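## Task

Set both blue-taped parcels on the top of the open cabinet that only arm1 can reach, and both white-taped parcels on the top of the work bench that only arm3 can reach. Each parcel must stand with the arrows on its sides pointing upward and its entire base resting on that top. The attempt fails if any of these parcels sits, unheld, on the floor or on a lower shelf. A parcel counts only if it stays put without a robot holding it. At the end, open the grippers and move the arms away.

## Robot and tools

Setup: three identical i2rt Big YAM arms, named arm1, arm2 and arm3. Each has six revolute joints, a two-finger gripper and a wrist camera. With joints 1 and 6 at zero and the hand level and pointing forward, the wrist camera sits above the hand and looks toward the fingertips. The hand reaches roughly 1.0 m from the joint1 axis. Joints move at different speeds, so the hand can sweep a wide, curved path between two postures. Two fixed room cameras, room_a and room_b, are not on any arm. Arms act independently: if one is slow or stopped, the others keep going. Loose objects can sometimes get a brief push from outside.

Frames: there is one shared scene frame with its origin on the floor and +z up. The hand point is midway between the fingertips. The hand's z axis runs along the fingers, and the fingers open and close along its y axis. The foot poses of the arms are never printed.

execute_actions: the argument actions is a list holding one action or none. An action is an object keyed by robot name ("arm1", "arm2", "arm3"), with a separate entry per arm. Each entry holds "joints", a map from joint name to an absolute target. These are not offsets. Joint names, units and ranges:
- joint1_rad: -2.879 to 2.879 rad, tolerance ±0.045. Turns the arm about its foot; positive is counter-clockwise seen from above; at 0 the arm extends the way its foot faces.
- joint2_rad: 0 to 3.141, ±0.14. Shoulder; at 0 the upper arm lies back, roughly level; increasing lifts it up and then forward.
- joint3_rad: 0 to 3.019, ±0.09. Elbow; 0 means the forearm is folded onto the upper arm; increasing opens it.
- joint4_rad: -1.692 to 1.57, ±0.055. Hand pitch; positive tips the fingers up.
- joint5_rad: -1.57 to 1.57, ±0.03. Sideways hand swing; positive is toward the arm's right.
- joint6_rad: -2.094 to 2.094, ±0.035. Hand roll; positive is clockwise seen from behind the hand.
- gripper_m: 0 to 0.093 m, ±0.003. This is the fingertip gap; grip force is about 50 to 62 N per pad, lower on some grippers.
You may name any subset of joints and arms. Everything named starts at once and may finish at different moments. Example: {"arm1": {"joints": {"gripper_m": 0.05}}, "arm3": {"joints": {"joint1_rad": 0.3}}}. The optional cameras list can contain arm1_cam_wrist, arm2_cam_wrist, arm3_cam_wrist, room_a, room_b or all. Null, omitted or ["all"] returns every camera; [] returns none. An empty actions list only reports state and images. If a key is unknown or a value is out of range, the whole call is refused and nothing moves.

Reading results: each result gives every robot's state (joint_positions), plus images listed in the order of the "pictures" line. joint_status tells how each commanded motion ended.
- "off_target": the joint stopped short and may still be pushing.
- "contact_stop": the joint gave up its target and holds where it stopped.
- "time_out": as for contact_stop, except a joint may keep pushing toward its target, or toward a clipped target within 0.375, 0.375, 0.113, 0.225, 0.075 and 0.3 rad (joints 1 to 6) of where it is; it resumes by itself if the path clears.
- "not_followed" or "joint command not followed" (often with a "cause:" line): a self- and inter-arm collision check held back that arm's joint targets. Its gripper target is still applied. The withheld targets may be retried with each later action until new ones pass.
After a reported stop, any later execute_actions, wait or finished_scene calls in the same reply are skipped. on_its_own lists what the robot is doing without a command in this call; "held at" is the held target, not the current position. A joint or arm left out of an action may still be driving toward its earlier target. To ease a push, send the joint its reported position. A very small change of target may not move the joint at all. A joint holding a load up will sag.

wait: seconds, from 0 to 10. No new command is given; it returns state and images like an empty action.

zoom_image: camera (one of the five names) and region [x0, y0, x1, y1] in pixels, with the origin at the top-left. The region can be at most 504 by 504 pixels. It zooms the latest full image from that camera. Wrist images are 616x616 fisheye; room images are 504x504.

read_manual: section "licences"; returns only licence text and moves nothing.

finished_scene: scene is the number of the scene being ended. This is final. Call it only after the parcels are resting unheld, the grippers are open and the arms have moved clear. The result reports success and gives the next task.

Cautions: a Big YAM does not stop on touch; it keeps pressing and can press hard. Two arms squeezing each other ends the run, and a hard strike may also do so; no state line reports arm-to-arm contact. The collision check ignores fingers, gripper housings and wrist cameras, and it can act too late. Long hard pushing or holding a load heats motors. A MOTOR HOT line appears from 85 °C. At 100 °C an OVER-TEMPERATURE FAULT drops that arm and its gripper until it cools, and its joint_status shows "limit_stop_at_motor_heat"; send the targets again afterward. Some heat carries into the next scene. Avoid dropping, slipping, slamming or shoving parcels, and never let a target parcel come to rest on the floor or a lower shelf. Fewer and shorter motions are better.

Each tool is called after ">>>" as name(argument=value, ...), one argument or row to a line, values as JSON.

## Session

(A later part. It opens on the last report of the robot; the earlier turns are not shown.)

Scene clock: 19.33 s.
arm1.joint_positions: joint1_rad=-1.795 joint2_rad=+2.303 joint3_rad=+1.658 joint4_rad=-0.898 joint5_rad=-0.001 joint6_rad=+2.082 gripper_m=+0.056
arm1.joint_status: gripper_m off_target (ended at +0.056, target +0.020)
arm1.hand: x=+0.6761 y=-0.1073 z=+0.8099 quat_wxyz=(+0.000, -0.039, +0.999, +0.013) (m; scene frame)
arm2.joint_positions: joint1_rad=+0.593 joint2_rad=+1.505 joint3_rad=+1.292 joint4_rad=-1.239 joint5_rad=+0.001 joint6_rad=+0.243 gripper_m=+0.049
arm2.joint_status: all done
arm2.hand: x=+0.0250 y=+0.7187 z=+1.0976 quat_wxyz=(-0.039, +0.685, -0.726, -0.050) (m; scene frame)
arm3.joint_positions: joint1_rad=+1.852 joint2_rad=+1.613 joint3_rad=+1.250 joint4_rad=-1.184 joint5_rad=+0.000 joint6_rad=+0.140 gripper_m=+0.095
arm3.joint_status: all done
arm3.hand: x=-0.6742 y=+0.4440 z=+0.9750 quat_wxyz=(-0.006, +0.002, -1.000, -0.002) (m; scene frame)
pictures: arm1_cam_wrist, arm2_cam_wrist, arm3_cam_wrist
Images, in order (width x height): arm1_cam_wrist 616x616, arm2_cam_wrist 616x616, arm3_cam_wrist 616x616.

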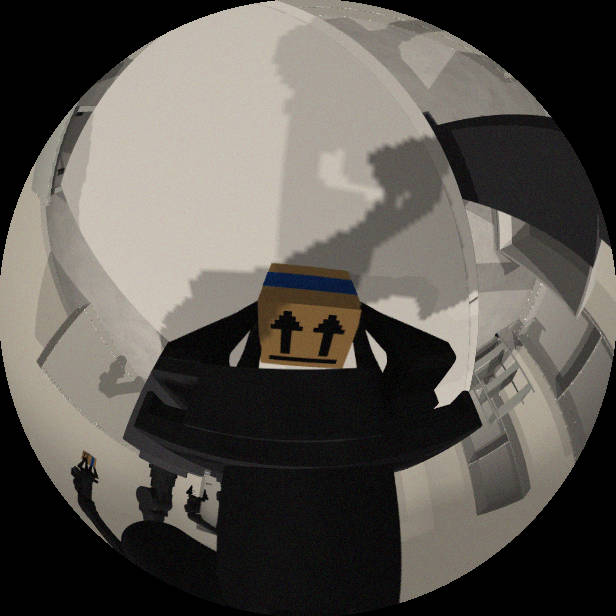

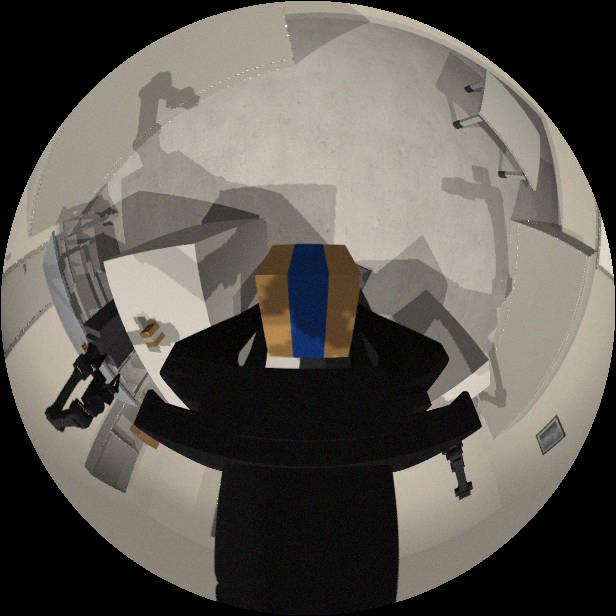

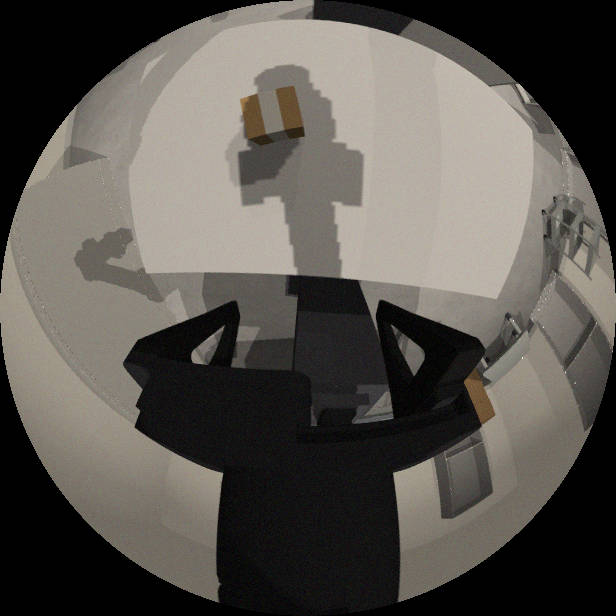

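>>> execute_actions(
  actions=[
    {"arm1":{"joints":{"joint2_rad":1.8,"joint4_rad":-1.2}},"arm2":{"joints":{"joint1_rad":-0.6}},"arm3":{"joints":{"joint1_rad":1.88,"joint2_rad":2.2,"joint3_rad":1.96,"joint4_rad":-1.43,"joint6_rad":0}}},
  ],
  cameras=["arm3_cam_wrist"],
)

>>> execute_actions(
  actions=[
    {"arm1":{"joints":{"joint1_rad":1.3,"joint2_rad":1.3,"joint3_rad":1.1,"joint4_rad":-0.6,"joint6_rad":0}},"arm2":{"joints":{"joint1_rad":-1.2}}},
  ],
)

Scene clock: 21.73 s.
arm1.joint_positions: joint1_rad=-1.795 joint2_rad=+1.813 joint3_rad=+1.650 joint4_rad=-1.188 joint5_rad=-0.001 joint6_rad=+2.082 gripper_m=+0.056
arm1.joint_status: all done
arm1.hand: x=+0.6872 y=-0.1318 z=+1.0986 quat_wxyz=(-0.050, -0.039, +0.993, +0.095) (m; scene frame)
arm2.joint_positions: joint1_rad=-0.605 joint2_rad=+1.505 joint3_rad=+1.292 joint4_rad=-1.239 joint5_rad=+0.002 joint6_rad=+0.243 gripper_m=+0.049
arm2.joint_status: all done
arm2.hand: x=+0.5069 y=+0.5049 z=+1.0995 quat_wxyz=(-0.060, +0.155, -0.986, -0.027) (m; scene frame)
arm3.joint_positions: joint1_rad=+1.874 joint2_rad=+2.226 joint3_rad=+1.911 joint4_rad=-1.414 joint5_rad=+0.000 joint6_rad=+0.009 gripper_m=+0.095
arm3.joint_status: all done
arm3.hand: x=-0.5165 y=+0.4810 z=+0.8770 quat_wxyz=(+0.084, +0.078, -0.993, +0.006) (m; scene frame)
pictures: arm3_cam_wrist
Images, in order (width x height): arm3_cam_wrist 616x616.

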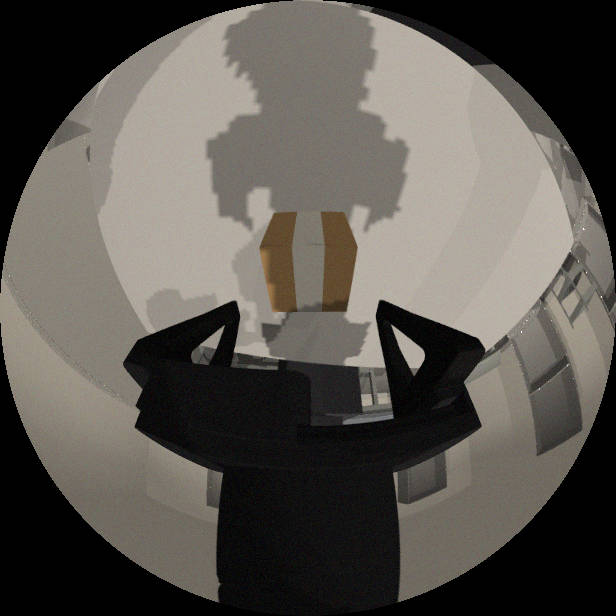

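Scene clock: 24.27 s.
arm1.joint_positions: joint1_rad=+1.304 joint2_rad=+1.309 joint3_rad=+1.093 joint4_rad=-0.618 joint5_rad=-0.001 joint6_rad=+0.008 gripper_m=+0.056
arm1.joint_status: all done
arm1.hand: x=+1.2979 y=-1.0900 z=+1.1751 quat_wxyz=(-0.321, -0.462, -0.809, +0.170) (m; scene frame)
arm2.joint_positions: joint1_rad=-1.207 joint2_rad=+1.505 joint3_rad=+1.292 joint4_rad=-1.239 joint5_rad=+0.002 joint6_rad=+0.243 gripper_m=+0.049
arm2.joint_status: all done
arm2.hand: x=+0.5762 y=+0.2364 z=+1.0974 quat_wxyz=(-0.063, -0.145, -0.987, -0.010) (m; scene frame)
arm3.joint_positions: joint1_rad=+1.874 joint2_rad=+2.226 joint3_rad=+1.911 joint4_rad=-1.414 joint5_rad=+0.000 joint6_rad=+0.009 gripper_m=+0.095
arm3.joint_status: not commanded
arm3.hand: x=-0.5165 y=+0.4810 z=+0.8770 quat_wxyz=(+0.084, +0.078, -0.993, +0.006) (m; scene frame)
pictures: arm1_cam_wrist, arm2_cam_wrist, arm3_cam_wrist, room_a, room_b
Images, in order (width x height): arm1_cam_wrist 616x616, arm2_cam_wrist 616x616, arm3_cam_wrist 616x616, room_a 504x504, room_b 504x504.

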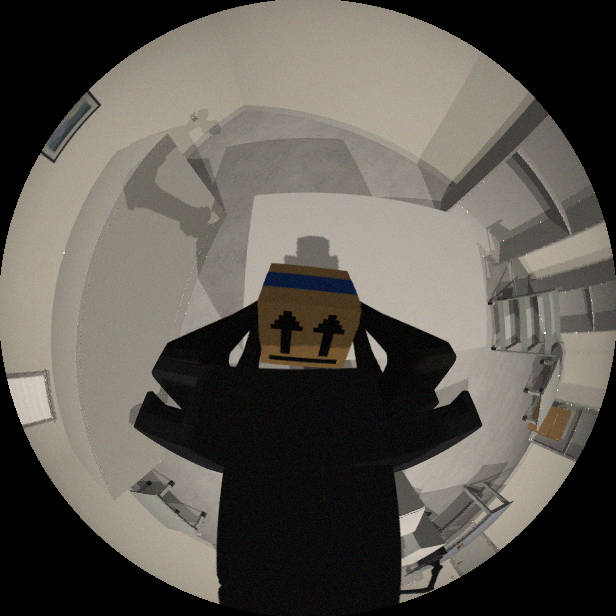

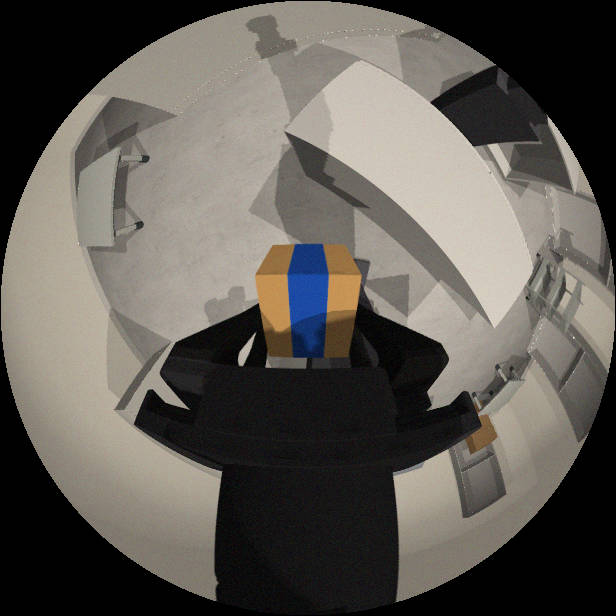

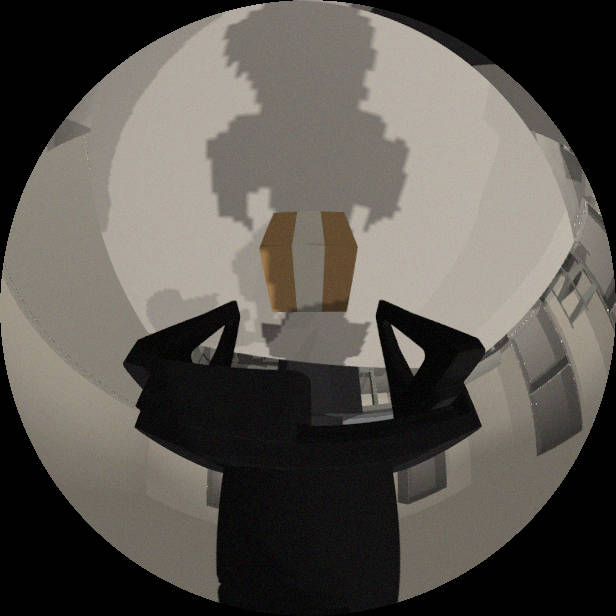

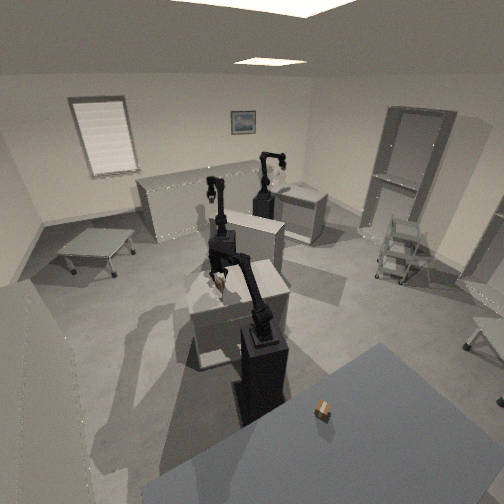

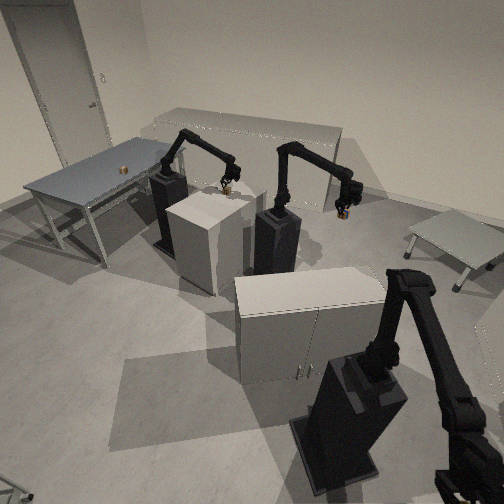

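>>> execute_actions(
  actions=[
    {"arm1":{"joints":{"joint1_rad":0.95,"joint2_rad":1.9,"joint3_rad":1.08,"joint4_rad":0.75}},"arm2":{"joints":{"joint1_rad":-1.70,"joint2_rad":2.15,"joint3_rad":1.92,"joint4_rad":-1.25,"joint6_rad":0}},"arm3":{"joints":{"joint2_rad":2.28,"joint3_rad":1.88,"joint4_rad":-1.29}}},
  ],
  cameras=["arm3_cam_wrist","arm1_cam_wrist"],
)

>>> execute_actions(
  actions=[
    {"arm1":{"joints":{"joint2_rad":2.21,"joint4_rad":1.08}},"arm2":{"joints":{"joint2_rad":2.30,"joint4_rad":-1.12}},"arm3":{"joints":{"gripper_m":0.03}}},
  ],
)

Scene clock: 26.53 s.
arm1.joint_positions: joint1_rad=+0.946 joint2_rad=+1.927 joint3_rad=+1.056 joint4_rad=+0.720 joint5_rad=+0.001 joint6_rad=+0.007 gripper_m=+0.056
arm1.joint_status: all done
arm1.hand: x=+1.1574 y=-1.3329 z=+1.0546 quat_wxyz=(-0.507, -0.490, -0.579, +0.409) (m; scene frame)
arm2.joint_positions: joint1_rad=-1.694 joint2_rad=+2.174 joint3_rad=+1.868 joint4_rad=-1.246 joint5_rad=+0.002 joint6_rad=+0.009 gripper_m=+0.049
arm2.joint_status: all done
arm2.hand: x=+0.6799 y=-0.0765 z=+0.9504 quat_wxyz=(-0.012, -0.268, -0.963, -0.003) (m; scene frame)
arm3.joint_positions: joint1_rad=+1.874 joint2_rad=+2.287 joint3_rad=+1.876 joint4_rad=-1.307 joint5_rad=+0.000 joint6_rad=+0.009 gripper_m=+0.095
arm3.joint_status: all done
arm3.hand: x=-0.5124 y=+0.4818 z=+0.8244 quat_wxyz=(+0.079, +0.078, -0.994, +0.005) (m; scene frame)
pictures: arm1_cam_wrist, arm3_cam_wrist
Images, in order (width x height): arm1_cam_wrist 616x616, arm3_cam_wrist 616x616.

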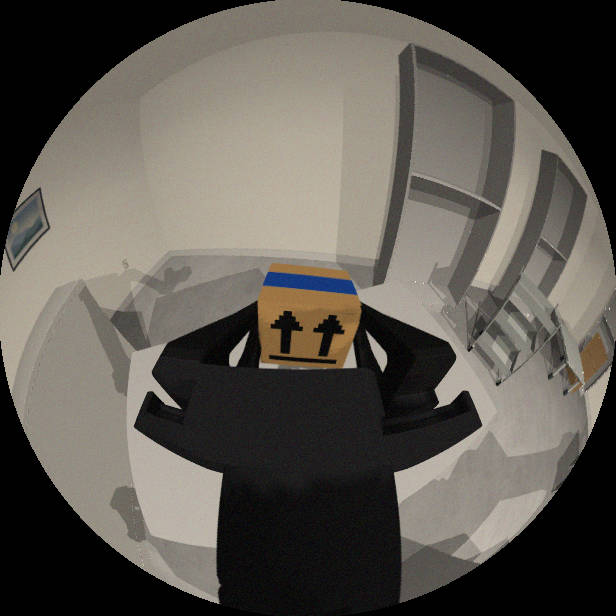

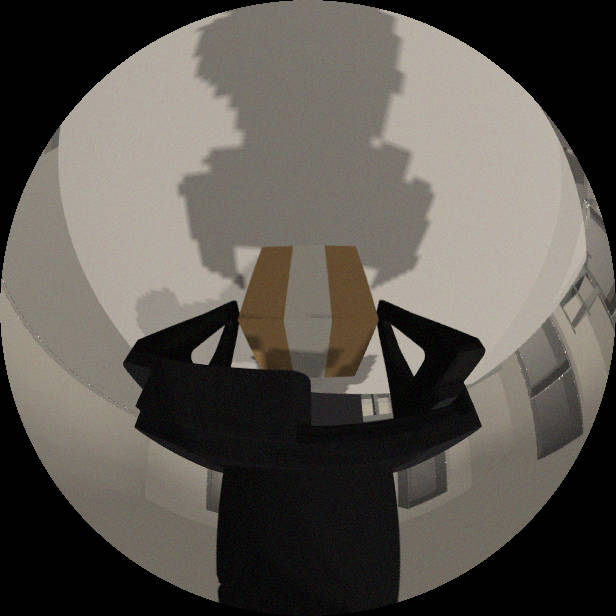

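Scene clock: 27.80 s.
arm1.joint_positions: joint1_rad=+0.946 joint2_rad=+2.242 joint3_rad=+1.057 joint4_rad=+1.051 joint5_rad=+0.001 joint6_rad=+0.007 gripper_m=+0.056
arm1.joint_status: all done
arm1.hand: x=+1.1580 y=-1.3241 z=+0.9205 quat_wxyz=(-0.512, -0.486, -0.574, +0.414) (m; scene frame)
arm2.joint_positions: joint1_rad=-1.694 joint2_rad=+2.325 joint3_rad=+1.888 joint4_rad=-1.133 joint5_rad=+0.002 joint6_rad=+0.009 gripper_m=+0.049
arm2.joint_status: all done
arm2.hand: x=+0.6939 y=-0.0834 z=+0.8600 quat_wxyz=(-0.003, -0.268, -0.963, -0.005) (m; scene frame)
arm3.joint_positions: joint1_rad=+1.874 joint2_rad=+2.287 joint3_rad=+1.876 joint4_rad=-1.306 joint5_rad=+0.000 joint6_rad=+0.009 gripper_m=+0.057
arm3.joint_status: gripper_m off_target (ended at +0.057, target +0.030)
arm3.hand: x=-0.5121 y=+0.4819 z=+0.8244 quat_wxyz=(+0.078, +0.079, -0.994, +0.005) (m; scene frame)
pictures: arm1_cam_wrist, arm2_cam_wrist, arm3_cam_wrist, room_a, room_b
Images, in order (width x height): arm1_cam_wrist 616x616, arm2_cam_wrist 616x616, arm3_cam_wrist 616x616, room_a 504x504, room_b 504x504.

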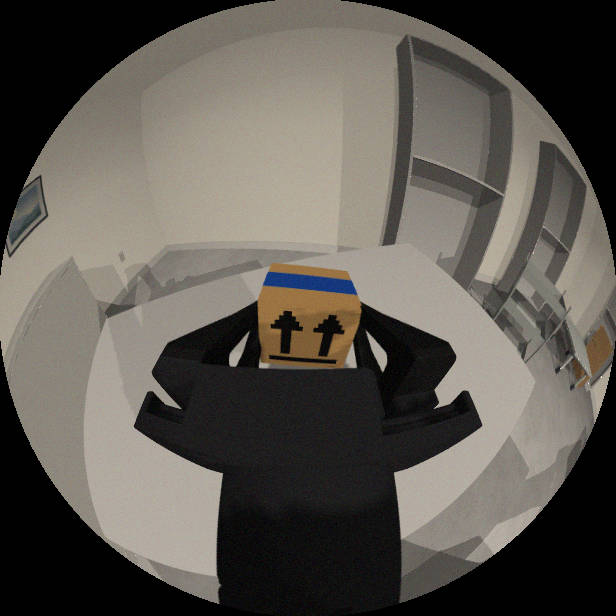

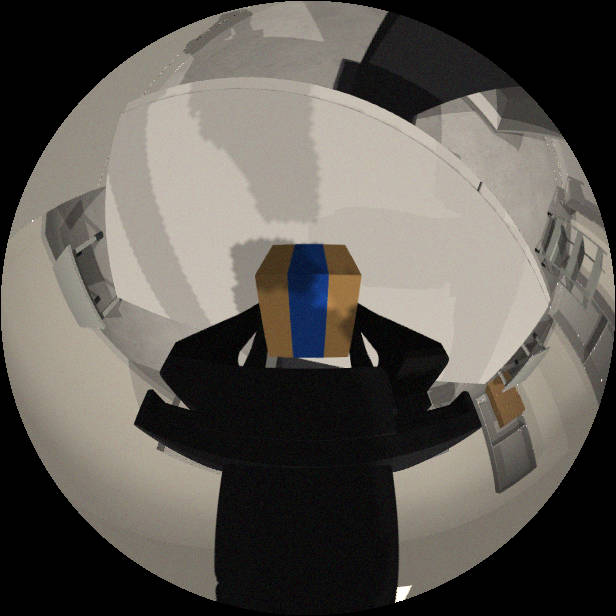

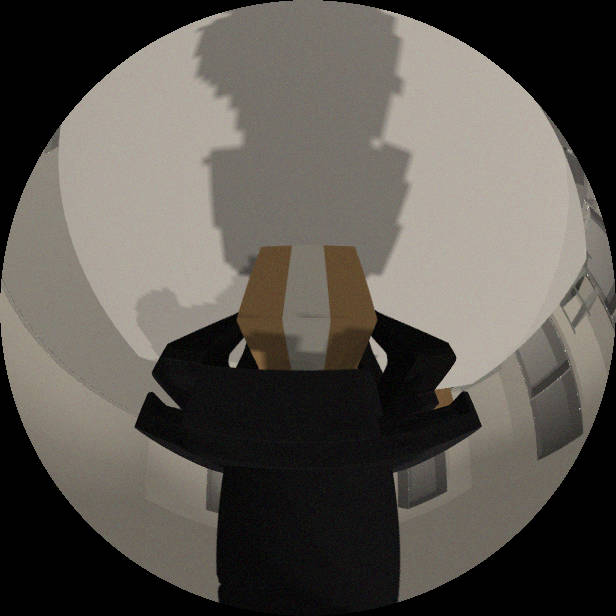

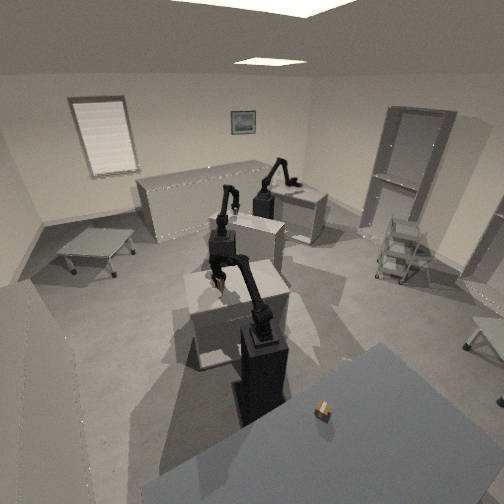

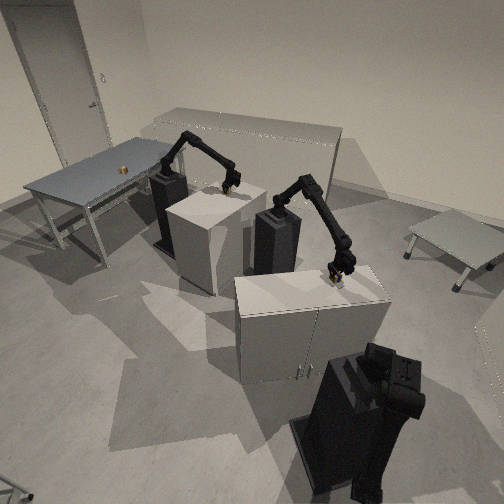

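>>> execute_actions(
  actions=[
    {"arm1":{"joints":{"joint2_rad":2.34,"joint4_rad":1.22}},"arm2":{"joints":{"joint2_rad":2.37,"joint4_rad":-1.075}},"arm3":{"joints":{"joint2_rad":1.7,"joint3_rad":1.6,"joint4_rad":-1.0}}},
  ],
  cameras=["room_a"],
)

>>> zoom_image(
  camera="room_a",
  region=[250,160,330,210],
)

>>> execute_actions(
  actions=[
    {"arm3":{"joints":{"joint1_rad":1.7,"joint3_rad":0.84,"joint4_rad":0.75}},"arm2":{"joints":{"joint2_rad":2.39}}},
  ],
  cameras=["arm1_cam_wrist","arm2_cam_wrist","room_b"],
)

>>> zoom_image(
  camera="room_b",
  region=[290,230,390,310],
)

Scene clock: 29.97 s.
arm1.joint_positions: joint1_rad=+0.946 joint2_rad=+2.355 joint3_rad=+1.057 joint4_rad=+1.190 joint5_rad=+0.001 joint6_rad=+0.007 gripper_m=+0.056
arm1.joint_status: all done
arm1.hand: x=+1.1561 y=-1.3108 z=+0.8782 quat_wxyz=(-0.520, -0.481, -0.568, +0.420) (m; scene frame)
arm2.joint_positions: joint1_rad=-1.694 joint2_rad=+2.381 joint3_rad=+1.888 joint4_rad=-1.089 joint5_rad=+0.002 joint6_rad=+0.009 gripper_m=+0.049
arm2.joint_status: all done
arm2.hand: x=+0.6940 y=-0.0829 z=+0.8227 quat_wxyz=(+0.003, -0.268, -0.963, -0.007) (m; scene frame)
arm3.joint_positions: joint1_rad=+1.874 joint2_rad=+1.713 joint3_rad=+1.588 joint4_rad=-1.018 joint5_rad=+0.000 joint6_rad=+0.009 gripper_m=+0.057
arm3.joint_status: all done
arm3.hand: x=-0.5215 y=+0.4795 z=+1.0734 quat_wxyz=(-0.206, +0.077, -0.975, -0.020) (m; scene frame)
pictures: room_a
Images, in order (width x height): room_a 504x504.

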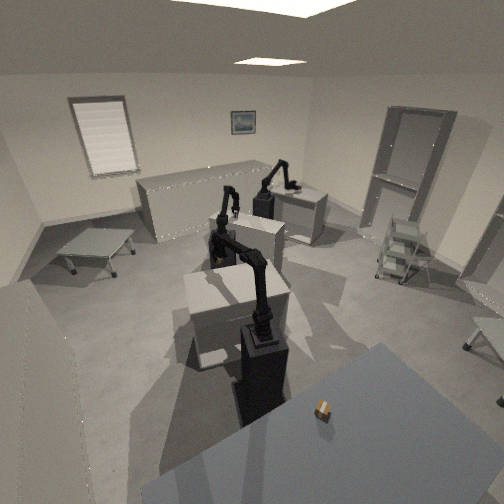

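Region (250, 160, 330, 210) of room_a's 504x504 image, scaled by 6.300, with more detail than that image has; it fills the top 315 rows of this view, and the rest is white.

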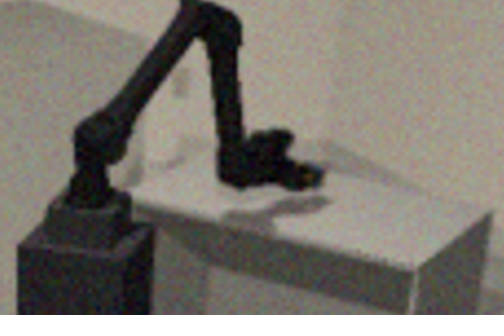

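Scene clock: 31.87 s.
arm1.joint_positions: joint1_rad=+0.946 joint2_rad=+2.355 joint3_rad=+1.057 joint4_rad=+1.190 joint5_rad=+0.001 joint6_rad=+0.007 gripper_m=+0.056
arm1.joint_status: not commanded
arm1.hand: x=+1.1561 y=-1.3108 z=+0.8782 quat_wxyz=(-0.520, -0.481, -0.568, +0.420) (m; scene frame)
arm2.joint_positions: joint1_rad=-1.694 joint2_rad=+2.386 joint3_rad=+1.888 joint4_rad=-1.089 joint5_rad=+0.002 joint6_rad=+0.009 gripper_m=+0.049
arm2.joint_status: all done
arm2.hand: x=+0.6932 y=-0.0824 z=+0.8197 quat_wxyz=(+0.005, -0.268, -0.963, -0.007) (m; scene frame)
arm3.joint_positions: joint1_rad=+1.696 joint2_rad=+1.715 joint3_rad=+0.836 joint4_rad=+0.714 joint5_rad=+0.002 joint6_rad=+0.008 gripper_m=+0.057
arm3.joint_status: all done
arm3.hand: x=-0.5076 y=+0.3688 z=+1.0094 quat_wxyz=(-0.642, -0.008, -0.767, +0.001) (m; scene frame)
pictures: arm1_cam_wrist, arm2_cam_wrist, room_b
Images, in order (width x height): arm1_cam_wrist 616x616, arm2_cam_wrist 616x616, room_b 504x504.

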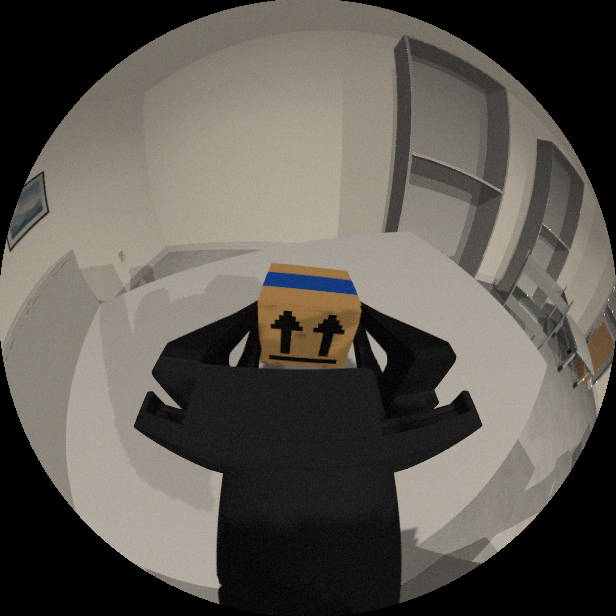

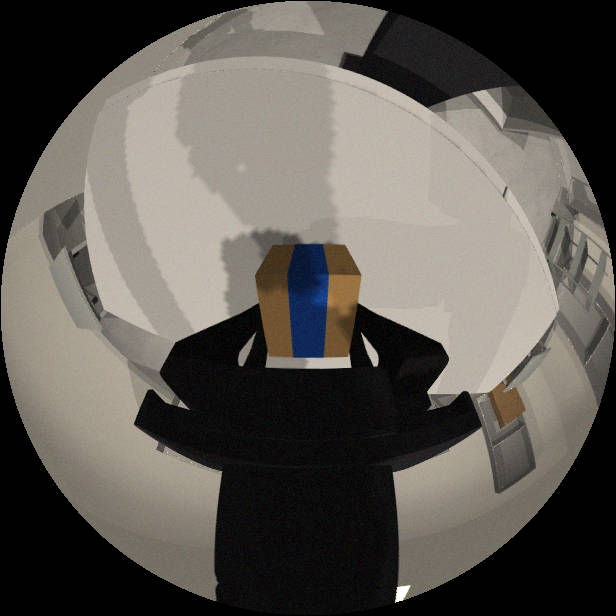

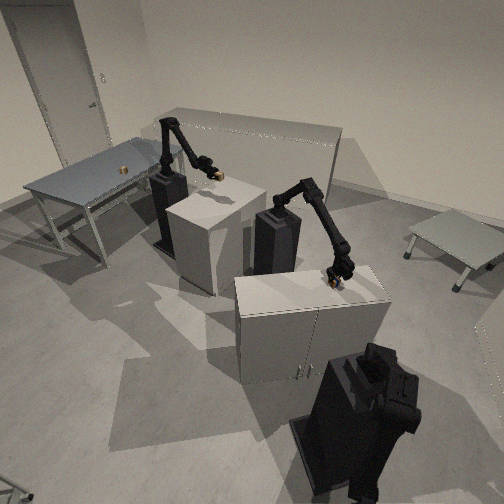

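Region (290, 230, 390, 310) of room_b's 504x504 image, scaled by 5.040, with more detail than that image has; it fills the top 403 rows of this view, and the rest is white.

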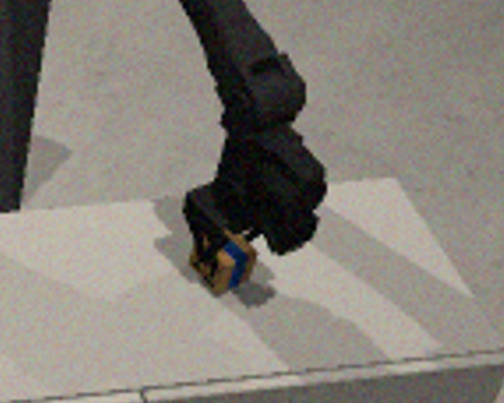

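>>> execute_actions(
  actions=[
    {"arm1":{"joints":{"joint2_rad":2.43,"joint4_rad":1.28}},"arm2":{"joints":{"joint2_rad":2.42,"joint4_rad":-1.05}},"arm3":{"joints":{"joint2_rad":2.15,"joint4_rad":1.2}}},
  ],
  cameras=["room_a","room_b"],
)

>>> zoom_image(
  camera="room_a",
  region=[265,165,325,205],
)

>>> zoom_image(
  camera="room_b",
  region=[180,160,380,310],
)

Scene clock: 33.40 s.
arm1.joint_positions: joint1_rad=+0.946 joint2_rad=+2.440 joint3_rad=+1.060 joint4_rad=+1.252 joint5_rad=+0.001 joint6_rad=+0.007 gripper_m=+0.056
arm1.joint_status: all done
arm1.hand: x=+1.1542 y=-1.2973 z=+0.8387 quat_wxyz=(-0.514, -0.485, -0.573, +0.415) (m; scene frame)
arm2.joint_positions: joint1_rad=-1.694 joint2_rad=+2.408 joint3_rad=+1.891 joint4_rad=-1.061 joint5_rad=+0.002 joint6_rad=+0.007 gripper_m=+0.049
arm2.joint_status: all done
arm2.hand: x=+0.6961 y=-0.0839 z=+0.8062 quat_wxyz=(+0.001, -0.267, -0.964, -0.006) (m; scene frame)
arm3.joint_positions: joint1_rad=+1.696 joint2_rad=+2.178 joint3_rad=+0.832 joint4_rad=+1.164 joint5_rad=+0.002 joint6_rad=+0.008 gripper_m=+0.057
arm3.joint_status: all done
arm3.hand: x=-0.5185 y=+0.3691 z=+0.8347 quat_wxyz=(-0.636, -0.009, -0.772, +0.001) (m; scene frame)
pictures: room_a, room_b
Images, in order (width x height): room_a 504x504, room_b 504x504.

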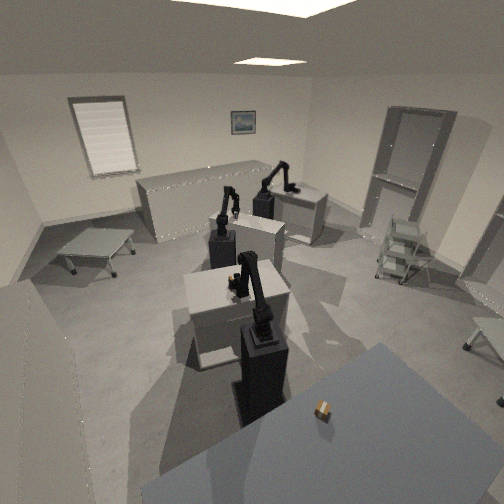

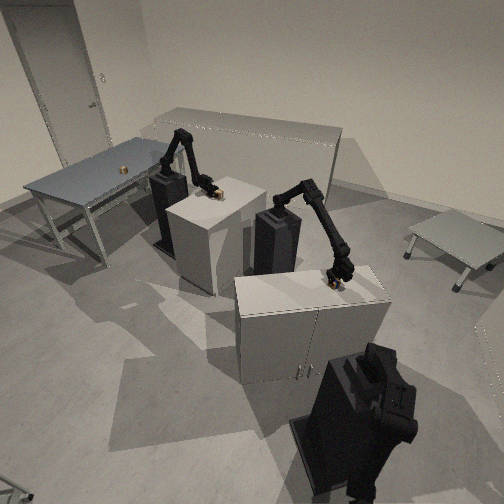

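Region (265, 165, 325, 205) of room_a's 504x504 image, scaled by 8.400, with more detail than that image has.

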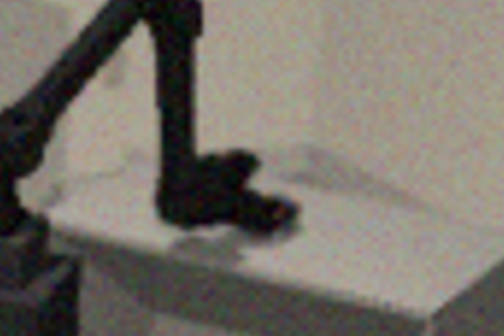

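Region (180, 160, 380, 310) of room_b's 504x504 image, scaled by 2.520, with more detail than that image has; it fills the top 378 rows of this view, and the rest is white.

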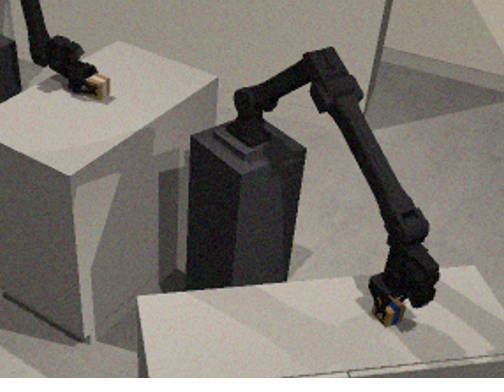

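Arm 2 is down. Lower the other two via the wrist to sense contact.

>>> execute_actions(
  actions=[
    {"arm1":{"joints":{"joint4_rad":1.19}},"arm2":{"joints":{"gripper_m":0.093}},"arm3":{"joints":{"joint4_rad":1.11}}},
  ],
  cameras=["arm1_cam_wrist","arm2_cam_wrist","arm3_cam_wrist"],
)

Scene clock: 34.33 s.
arm1.joint_positions: joint1_rad=+0.946 joint2_rad=+2.439 joint3_rad=+1.065 joint4_rad=+1.217 joint5_rad=+0.001 joint6_rad=+0.002 gripper_m=+0.056
arm1.joint_status: all done
arm1.hand: x=+1.1545 y=-1.2984 z=+0.8323 quat_wxyz=(-0.505, -0.490, -0.582, +0.409) (m; scene frame)
arm2.joint_positions: joint1_rad=-1.694 joint2_rad=+2.414 joint3_rad=+1.891 joint4_rad=-1.061 joint5_rad=+0.002 joint6_rad=+0.007 gripper_m=+0.093
arm2.joint_status: all done
arm2.hand: x=+0.6949 y=-0.0832 z=+0.8025 quat_wxyz=(+0.003, -0.267, -0.964, -0.007) (m; scene frame)
arm3.joint_positions: joint1_rad=+1.696 joint2_rad=+2.178 joint3_rad=+0.832 joint4_rad=+1.124 joint5_rad=+0.002 joint6_rad=+0.008 gripper_m=+0.057
arm3.joint_status: all done
arm3.hand: x=-0.5205 y=+0.3692 z=+0.8251 quat_wxyz=(-0.620, -0.009, -0.784, +0.001) (m; scene frame)
pictures: arm1_cam_wrist, arm2_cam_wrist, arm3_cam_wrist
Images, in order (width x height): arm1_cam_wrist 616x616, arm2_cam_wrist 616x616, arm3_cam_wrist 616x616.

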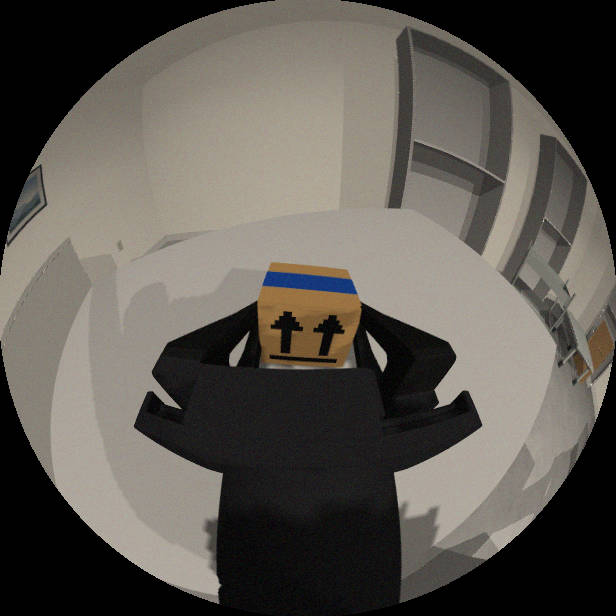

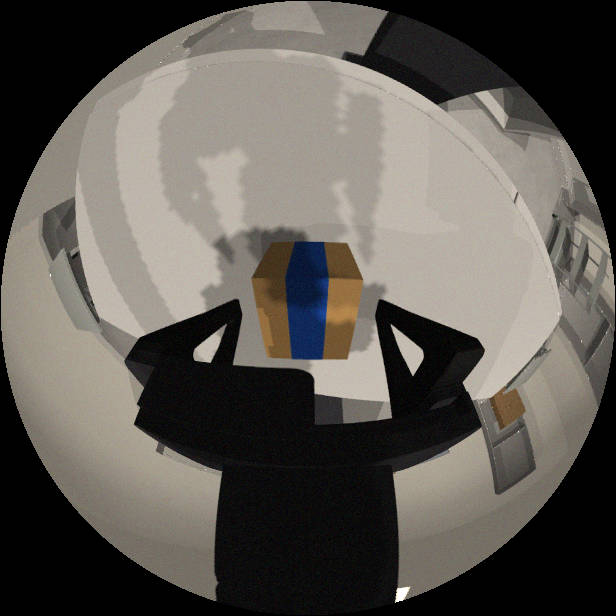

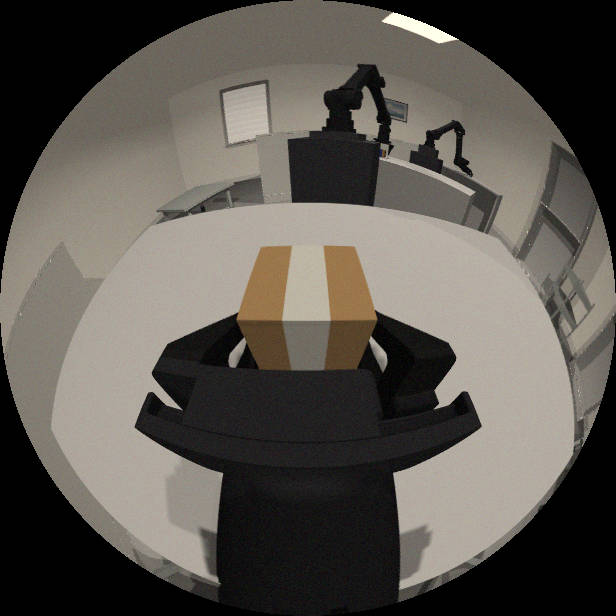

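>>> execute_actions(
  actions=[
    {"arm1":{"joints":{"gripper_m":0.093}},"arm2":{"joints":{"joint2_rad":2.1,"joint4_rad":-1.3}},"arm3":{"joints":{"joint2_rad":2.2}}},
  ],
  cameras=["arm1_cam_wrist"],
)

>>> execute_actions(
  actions=[
    {"arm1":{"joints":{"joint2_rad":1.9,"joint4_rad":0.9}},"arm2":{"joints":{"joint1_rad":0.2,"joint2_rad":1.0,"joint3_rad":1.0}},"arm3":{"joints":{"gripper_m":0.093}}},
  ],
  cameras=["arm3_cam_wrist","arm1_cam_wrist"],
)

>>> execute_actions(
  actions=[
    {"arm1":{"joints":{"joint2_rad":1.3,"joint4_rad":-0.5,"joint1_rad":-0.5}},"arm3":{"joints":{"joint2_rad":1.6,"joint3_rad":1.0,"joint4_rad":0.4}}},
  ],
  cameras=["room_a"],
)

Scene clock: 36.27 s.
arm1.joint_positions: joint1_rad=+0.946 joint2_rad=+2.439 joint3_rad=+1.065 joint4_rad=+1.202 joint5_rad=+0.001 joint6_rad=+0.002 gripper_m=+0.093
arm1.joint_status: all done
arm1.hand: x=+1.1545 y=-1.2978 z=+0.8286 quat_wxyz=(-0.500, -0.493, -0.586, +0.405) (m; scene frame)
arm2.joint_positions: joint1_rad=-1.694 joint2_rad=+2.113 joint3_rad=+1.907 joint4_rad=-1.288 joint5_rad=+0.002 joint6_rad=+0.007 gripper_m=+0.093
arm2.joint_status: all done
arm2.hand: x=+0.6850 y=-0.0802 z=+1.0036 quat_wxyz=(-0.039, -0.267, -0.963, +0.005) (m; scene frame)
arm3.joint_positions: joint1_rad=+1.696 joint2_rad=+2.179 joint3_rad=+0.832 joint4_rad=+1.124 joint5_rad=+0.002 joint6_rad=+0.005 gripper_m=+0.057
arm3.joint_status: all done
arm3.hand: x=-0.5207 y=+0.3692 z=+0.8245 quat_wxyz=(-0.620, -0.007, -0.785, +0.002) (m; scene frame)
pictures: arm1_cam_wrist
Images, in order (width x height): arm1_cam_wrist 616x616.

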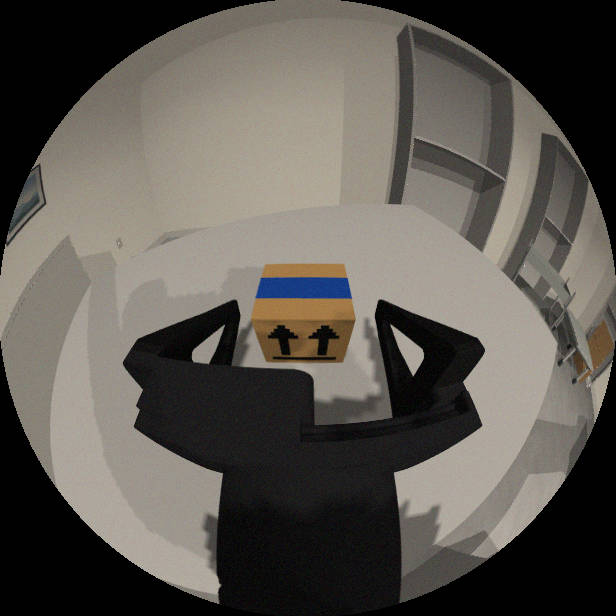

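Scene clock: 38.20 s.
arm1.joint_positions: joint1_rad=+0.946 joint2_rad=+1.896 joint3_rad=+1.065 joint4_rad=+0.910 joint5_rad=+0.001 joint6_rad=+0.002 gripper_m=+0.093
arm1.joint_status: all done
arm1.hand: x=+1.1569 y=-1.3363 z=+1.1270 quat_wxyz=(-0.570, -0.438, -0.518, +0.464) (m; scene frame)
arm2.joint_positions: joint1_rad=+0.199 joint2_rad=+1.007 joint3_rad=+0.993 joint4_rad=-1.289 joint5_rad=-0.002 joint6_rad=+0.006 gripper_m=+0.093
arm2.joint_status: all done
arm2.hand: x=+0.1771 y=+0.5749 z=+1.1538 quat_wxyz=(-0.109, +0.620, -0.772, -0.086) (m; scene frame)
arm3.joint_positions: joint1_rad=+1.696 joint2_rad=+2.192 joint3_rad=+0.832 joint4_rad=+1.124 joint5_rad=+0.002 joint6_rad=+0.005 gripper_m=+0.093
arm3.joint_status: all done
arm3.hand: x=-0.5228 y=+0.3692 z=+0.8170 quat_wxyz=(-0.615, -0.007, -0.788, +0.002) (m; scene frame)
pictures: arm1_cam_wrist, arm3_cam_wrist
Images, in order (width x height): arm1_cam_wrist 616x616, arm3_cam_wrist 616x616.

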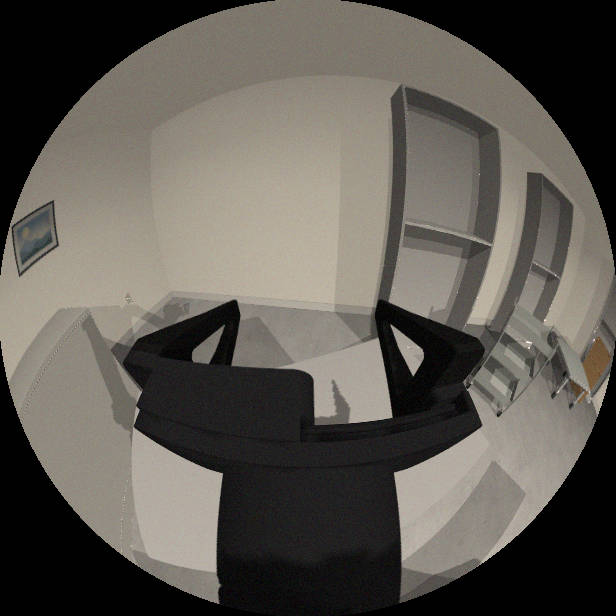

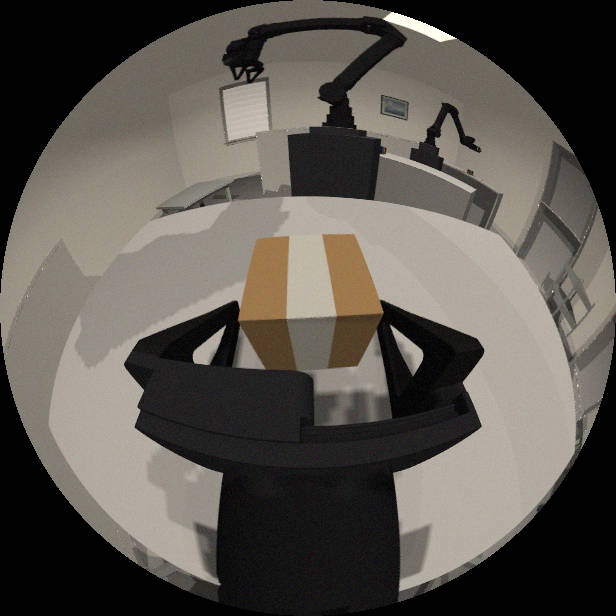

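Scene clock: 39.97 s.
arm1.joint_positions: joint1_rad=-0.504 joint2_rad=+1.303 joint3_rad=+1.065 joint4_rad=-0.488 joint5_rad=+0.001 joint6_rad=+0.002 gripper_m=+0.093
arm1.joint_status: all done
arm1.hand: x=+0.5071 y=-0.8031 z=+1.1741 quat_wxyz=(-0.063, -0.905, -0.139, +0.398) (m; scene frame)
arm2.joint_positions: joint1_rad=+0.199 joint2_rad=+1.007 joint3_rad=+0.993 joint4_rad=-1.289 joint5_rad=-0.002 joint6_rad=+0.006 gripper_m=+0.093
arm2.joint_status: not commanded
arm2.hand: x=+0.1771 y=+0.5749 z=+1.1538 quat_wxyz=(-0.109, +0.620, -0.772, -0.086) (m; scene frame)
arm3.joint_positions: joint1_rad=+1.696 joint2_rad=+1.595 joint3_rad=+0.975 joint4_rad=+0.415 joint5_rad=+0.002 joint6_rad=+0.002 gripper_m=+0.093
arm3.joint_status: all done
arm3.hand: x=-0.4859 y=+0.3684 z=+1.0839 quat_wxyz=(-0.627, -0.007, -0.779, +0.003) (m; scene frame)
pictures: room_a
Images, in order (width x height): room_a 504x504.

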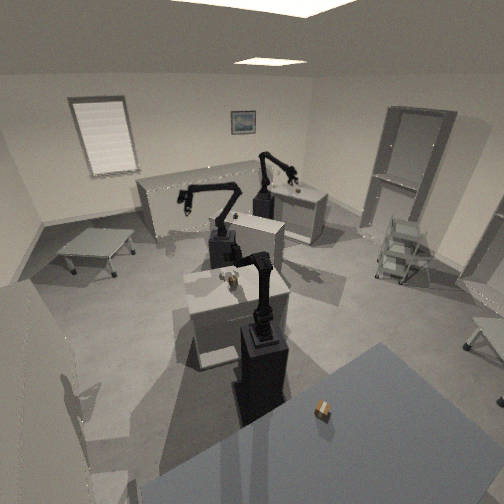

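>>> execute_actions(
  actions=[
    {"arm1":{"joints":{"joint1_rad":-1.843,"joint2_rad":2.12,"joint3_rad":1.8,"joint4_rad":-1.16,"joint6_rad":-0.5}},"arm3":{"joints":{"joint2_rad":2.1,"joint3_rad":1.9,"joint4_rad":-1.45}}},
  ],
  cameras=[],
)

>>> execute_actions(
  actions=[
    {"arm1":{"joints":{"joint2_rad":2.235,"joint3_rad":1.73,"joint4_rad":-0.99}},"arm3":{"joints":{"joint2_rad":2.19,"joint3_rad":1.9,"joint4_rad":-1.39}}},
  ],
  cameras=["arm3_cam_wrist","arm1_cam_wrist"],
)

Scene clock: 42.23 s.
arm1.joint_positions: joint1_rad=-1.843 joint2_rad=+2.152 joint3_rad=+1.751 joint4_rad=-1.146 joint5_rad=+0.002 joint6_rad=-0.491 gripper_m=+0.093
arm1.joint_status: all done
arm1.hand: x=+0.6971 y=-0.0856 z=+0.9339 quat_wxyz=(+0.013, -0.964, +0.266, +0.001) (m; scene frame)
arm2.joint_positions: joint1_rad=+0.199 joint2_rad=+1.007 joint3_rad=+0.993 joint4_rad=-1.289 joint5_rad=-0.002 joint6_rad=+0.006 gripper_m=+0.093
arm2.joint_status: not commanded
arm2.hand: x=+0.1771 y=+0.5749 z=+1.1538 quat_wxyz=(-0.109, +0.620, -0.772, -0.086) (m; scene frame)
arm3.joint_positions: joint1_rad=+1.696 joint2_rad=+2.114 joint3_rad=+1.854 joint4_rad=-1.434 joint5_rad=+0.002 joint6_rad=+0.002 gripper_m=+0.093
arm3.joint_status: all done
arm3.hand: x=-0.5236 y=+0.3691 z=+0.9266 quat_wxyz=(+0.067, -0.007, -0.998, +0.000) (m; scene frame)
pictures: none
No camera images: the call's "cameras" was empty. Leave "cameras" out to get every camera's image.

Scene clock: 43.40 s.
arm1.joint_positions: joint1_rad=-1.843 joint2_rad=+2.248 joint3_rad=+1.716 joint4_rad=-1.004 joint5_rad=+0.002 joint6_rad=-0.491 gripper_m=+0.093
arm1.joint_status: all done
arm1.hand: x=+0.6952 y=-0.0803 z=+0.8627 quat_wxyz=(+0.017, -0.964, +0.266, +0.005) (m; scene frame)
arm2.joint_positions: joint1_rad=+0.199 joint2_rad=+1.007 joint3_rad=+0.993 joint4_rad=-1.289 joint5_rad=-0.002 joint6_rad=+0.006 gripper_m=+0.093
arm2.joint_status: not commanded
arm2.hand: x=+0.1771 y=+0.5749 z=+1.1538 quat_wxyz=(-0.109, +0.620, -0.772, -0.086) (m; scene frame)
arm3.joint_positions: joint1_rad=+1.696 joint2_rad=+2.202 joint3_rad=+1.856 joint4_rad=-1.406 joint5_rad=+0.002 joint6_rad=+0.002 gripper_m=+0.093
arm3.joint_status: all done
arm3.hand: x=-0.5237 y=+0.3692 z=+0.8735 quat_wxyz=(+0.096, -0.007, -0.995, +0.000) (m; scene frame)
pictures: arm1_cam_wrist, arm3_cam_wrist
Images, in order (width x height): arm1_cam_wrist 616x616, arm3_cam_wrist 616x616.

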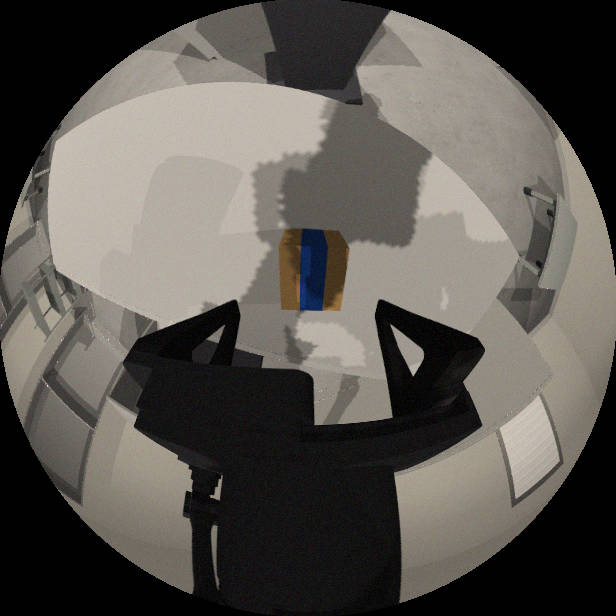

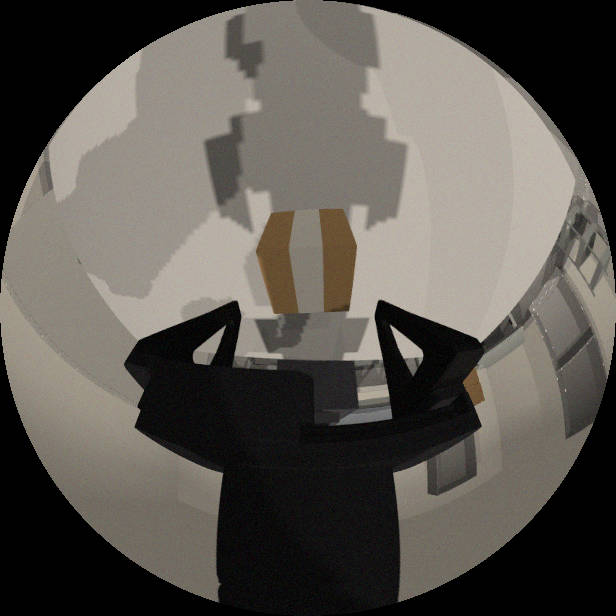

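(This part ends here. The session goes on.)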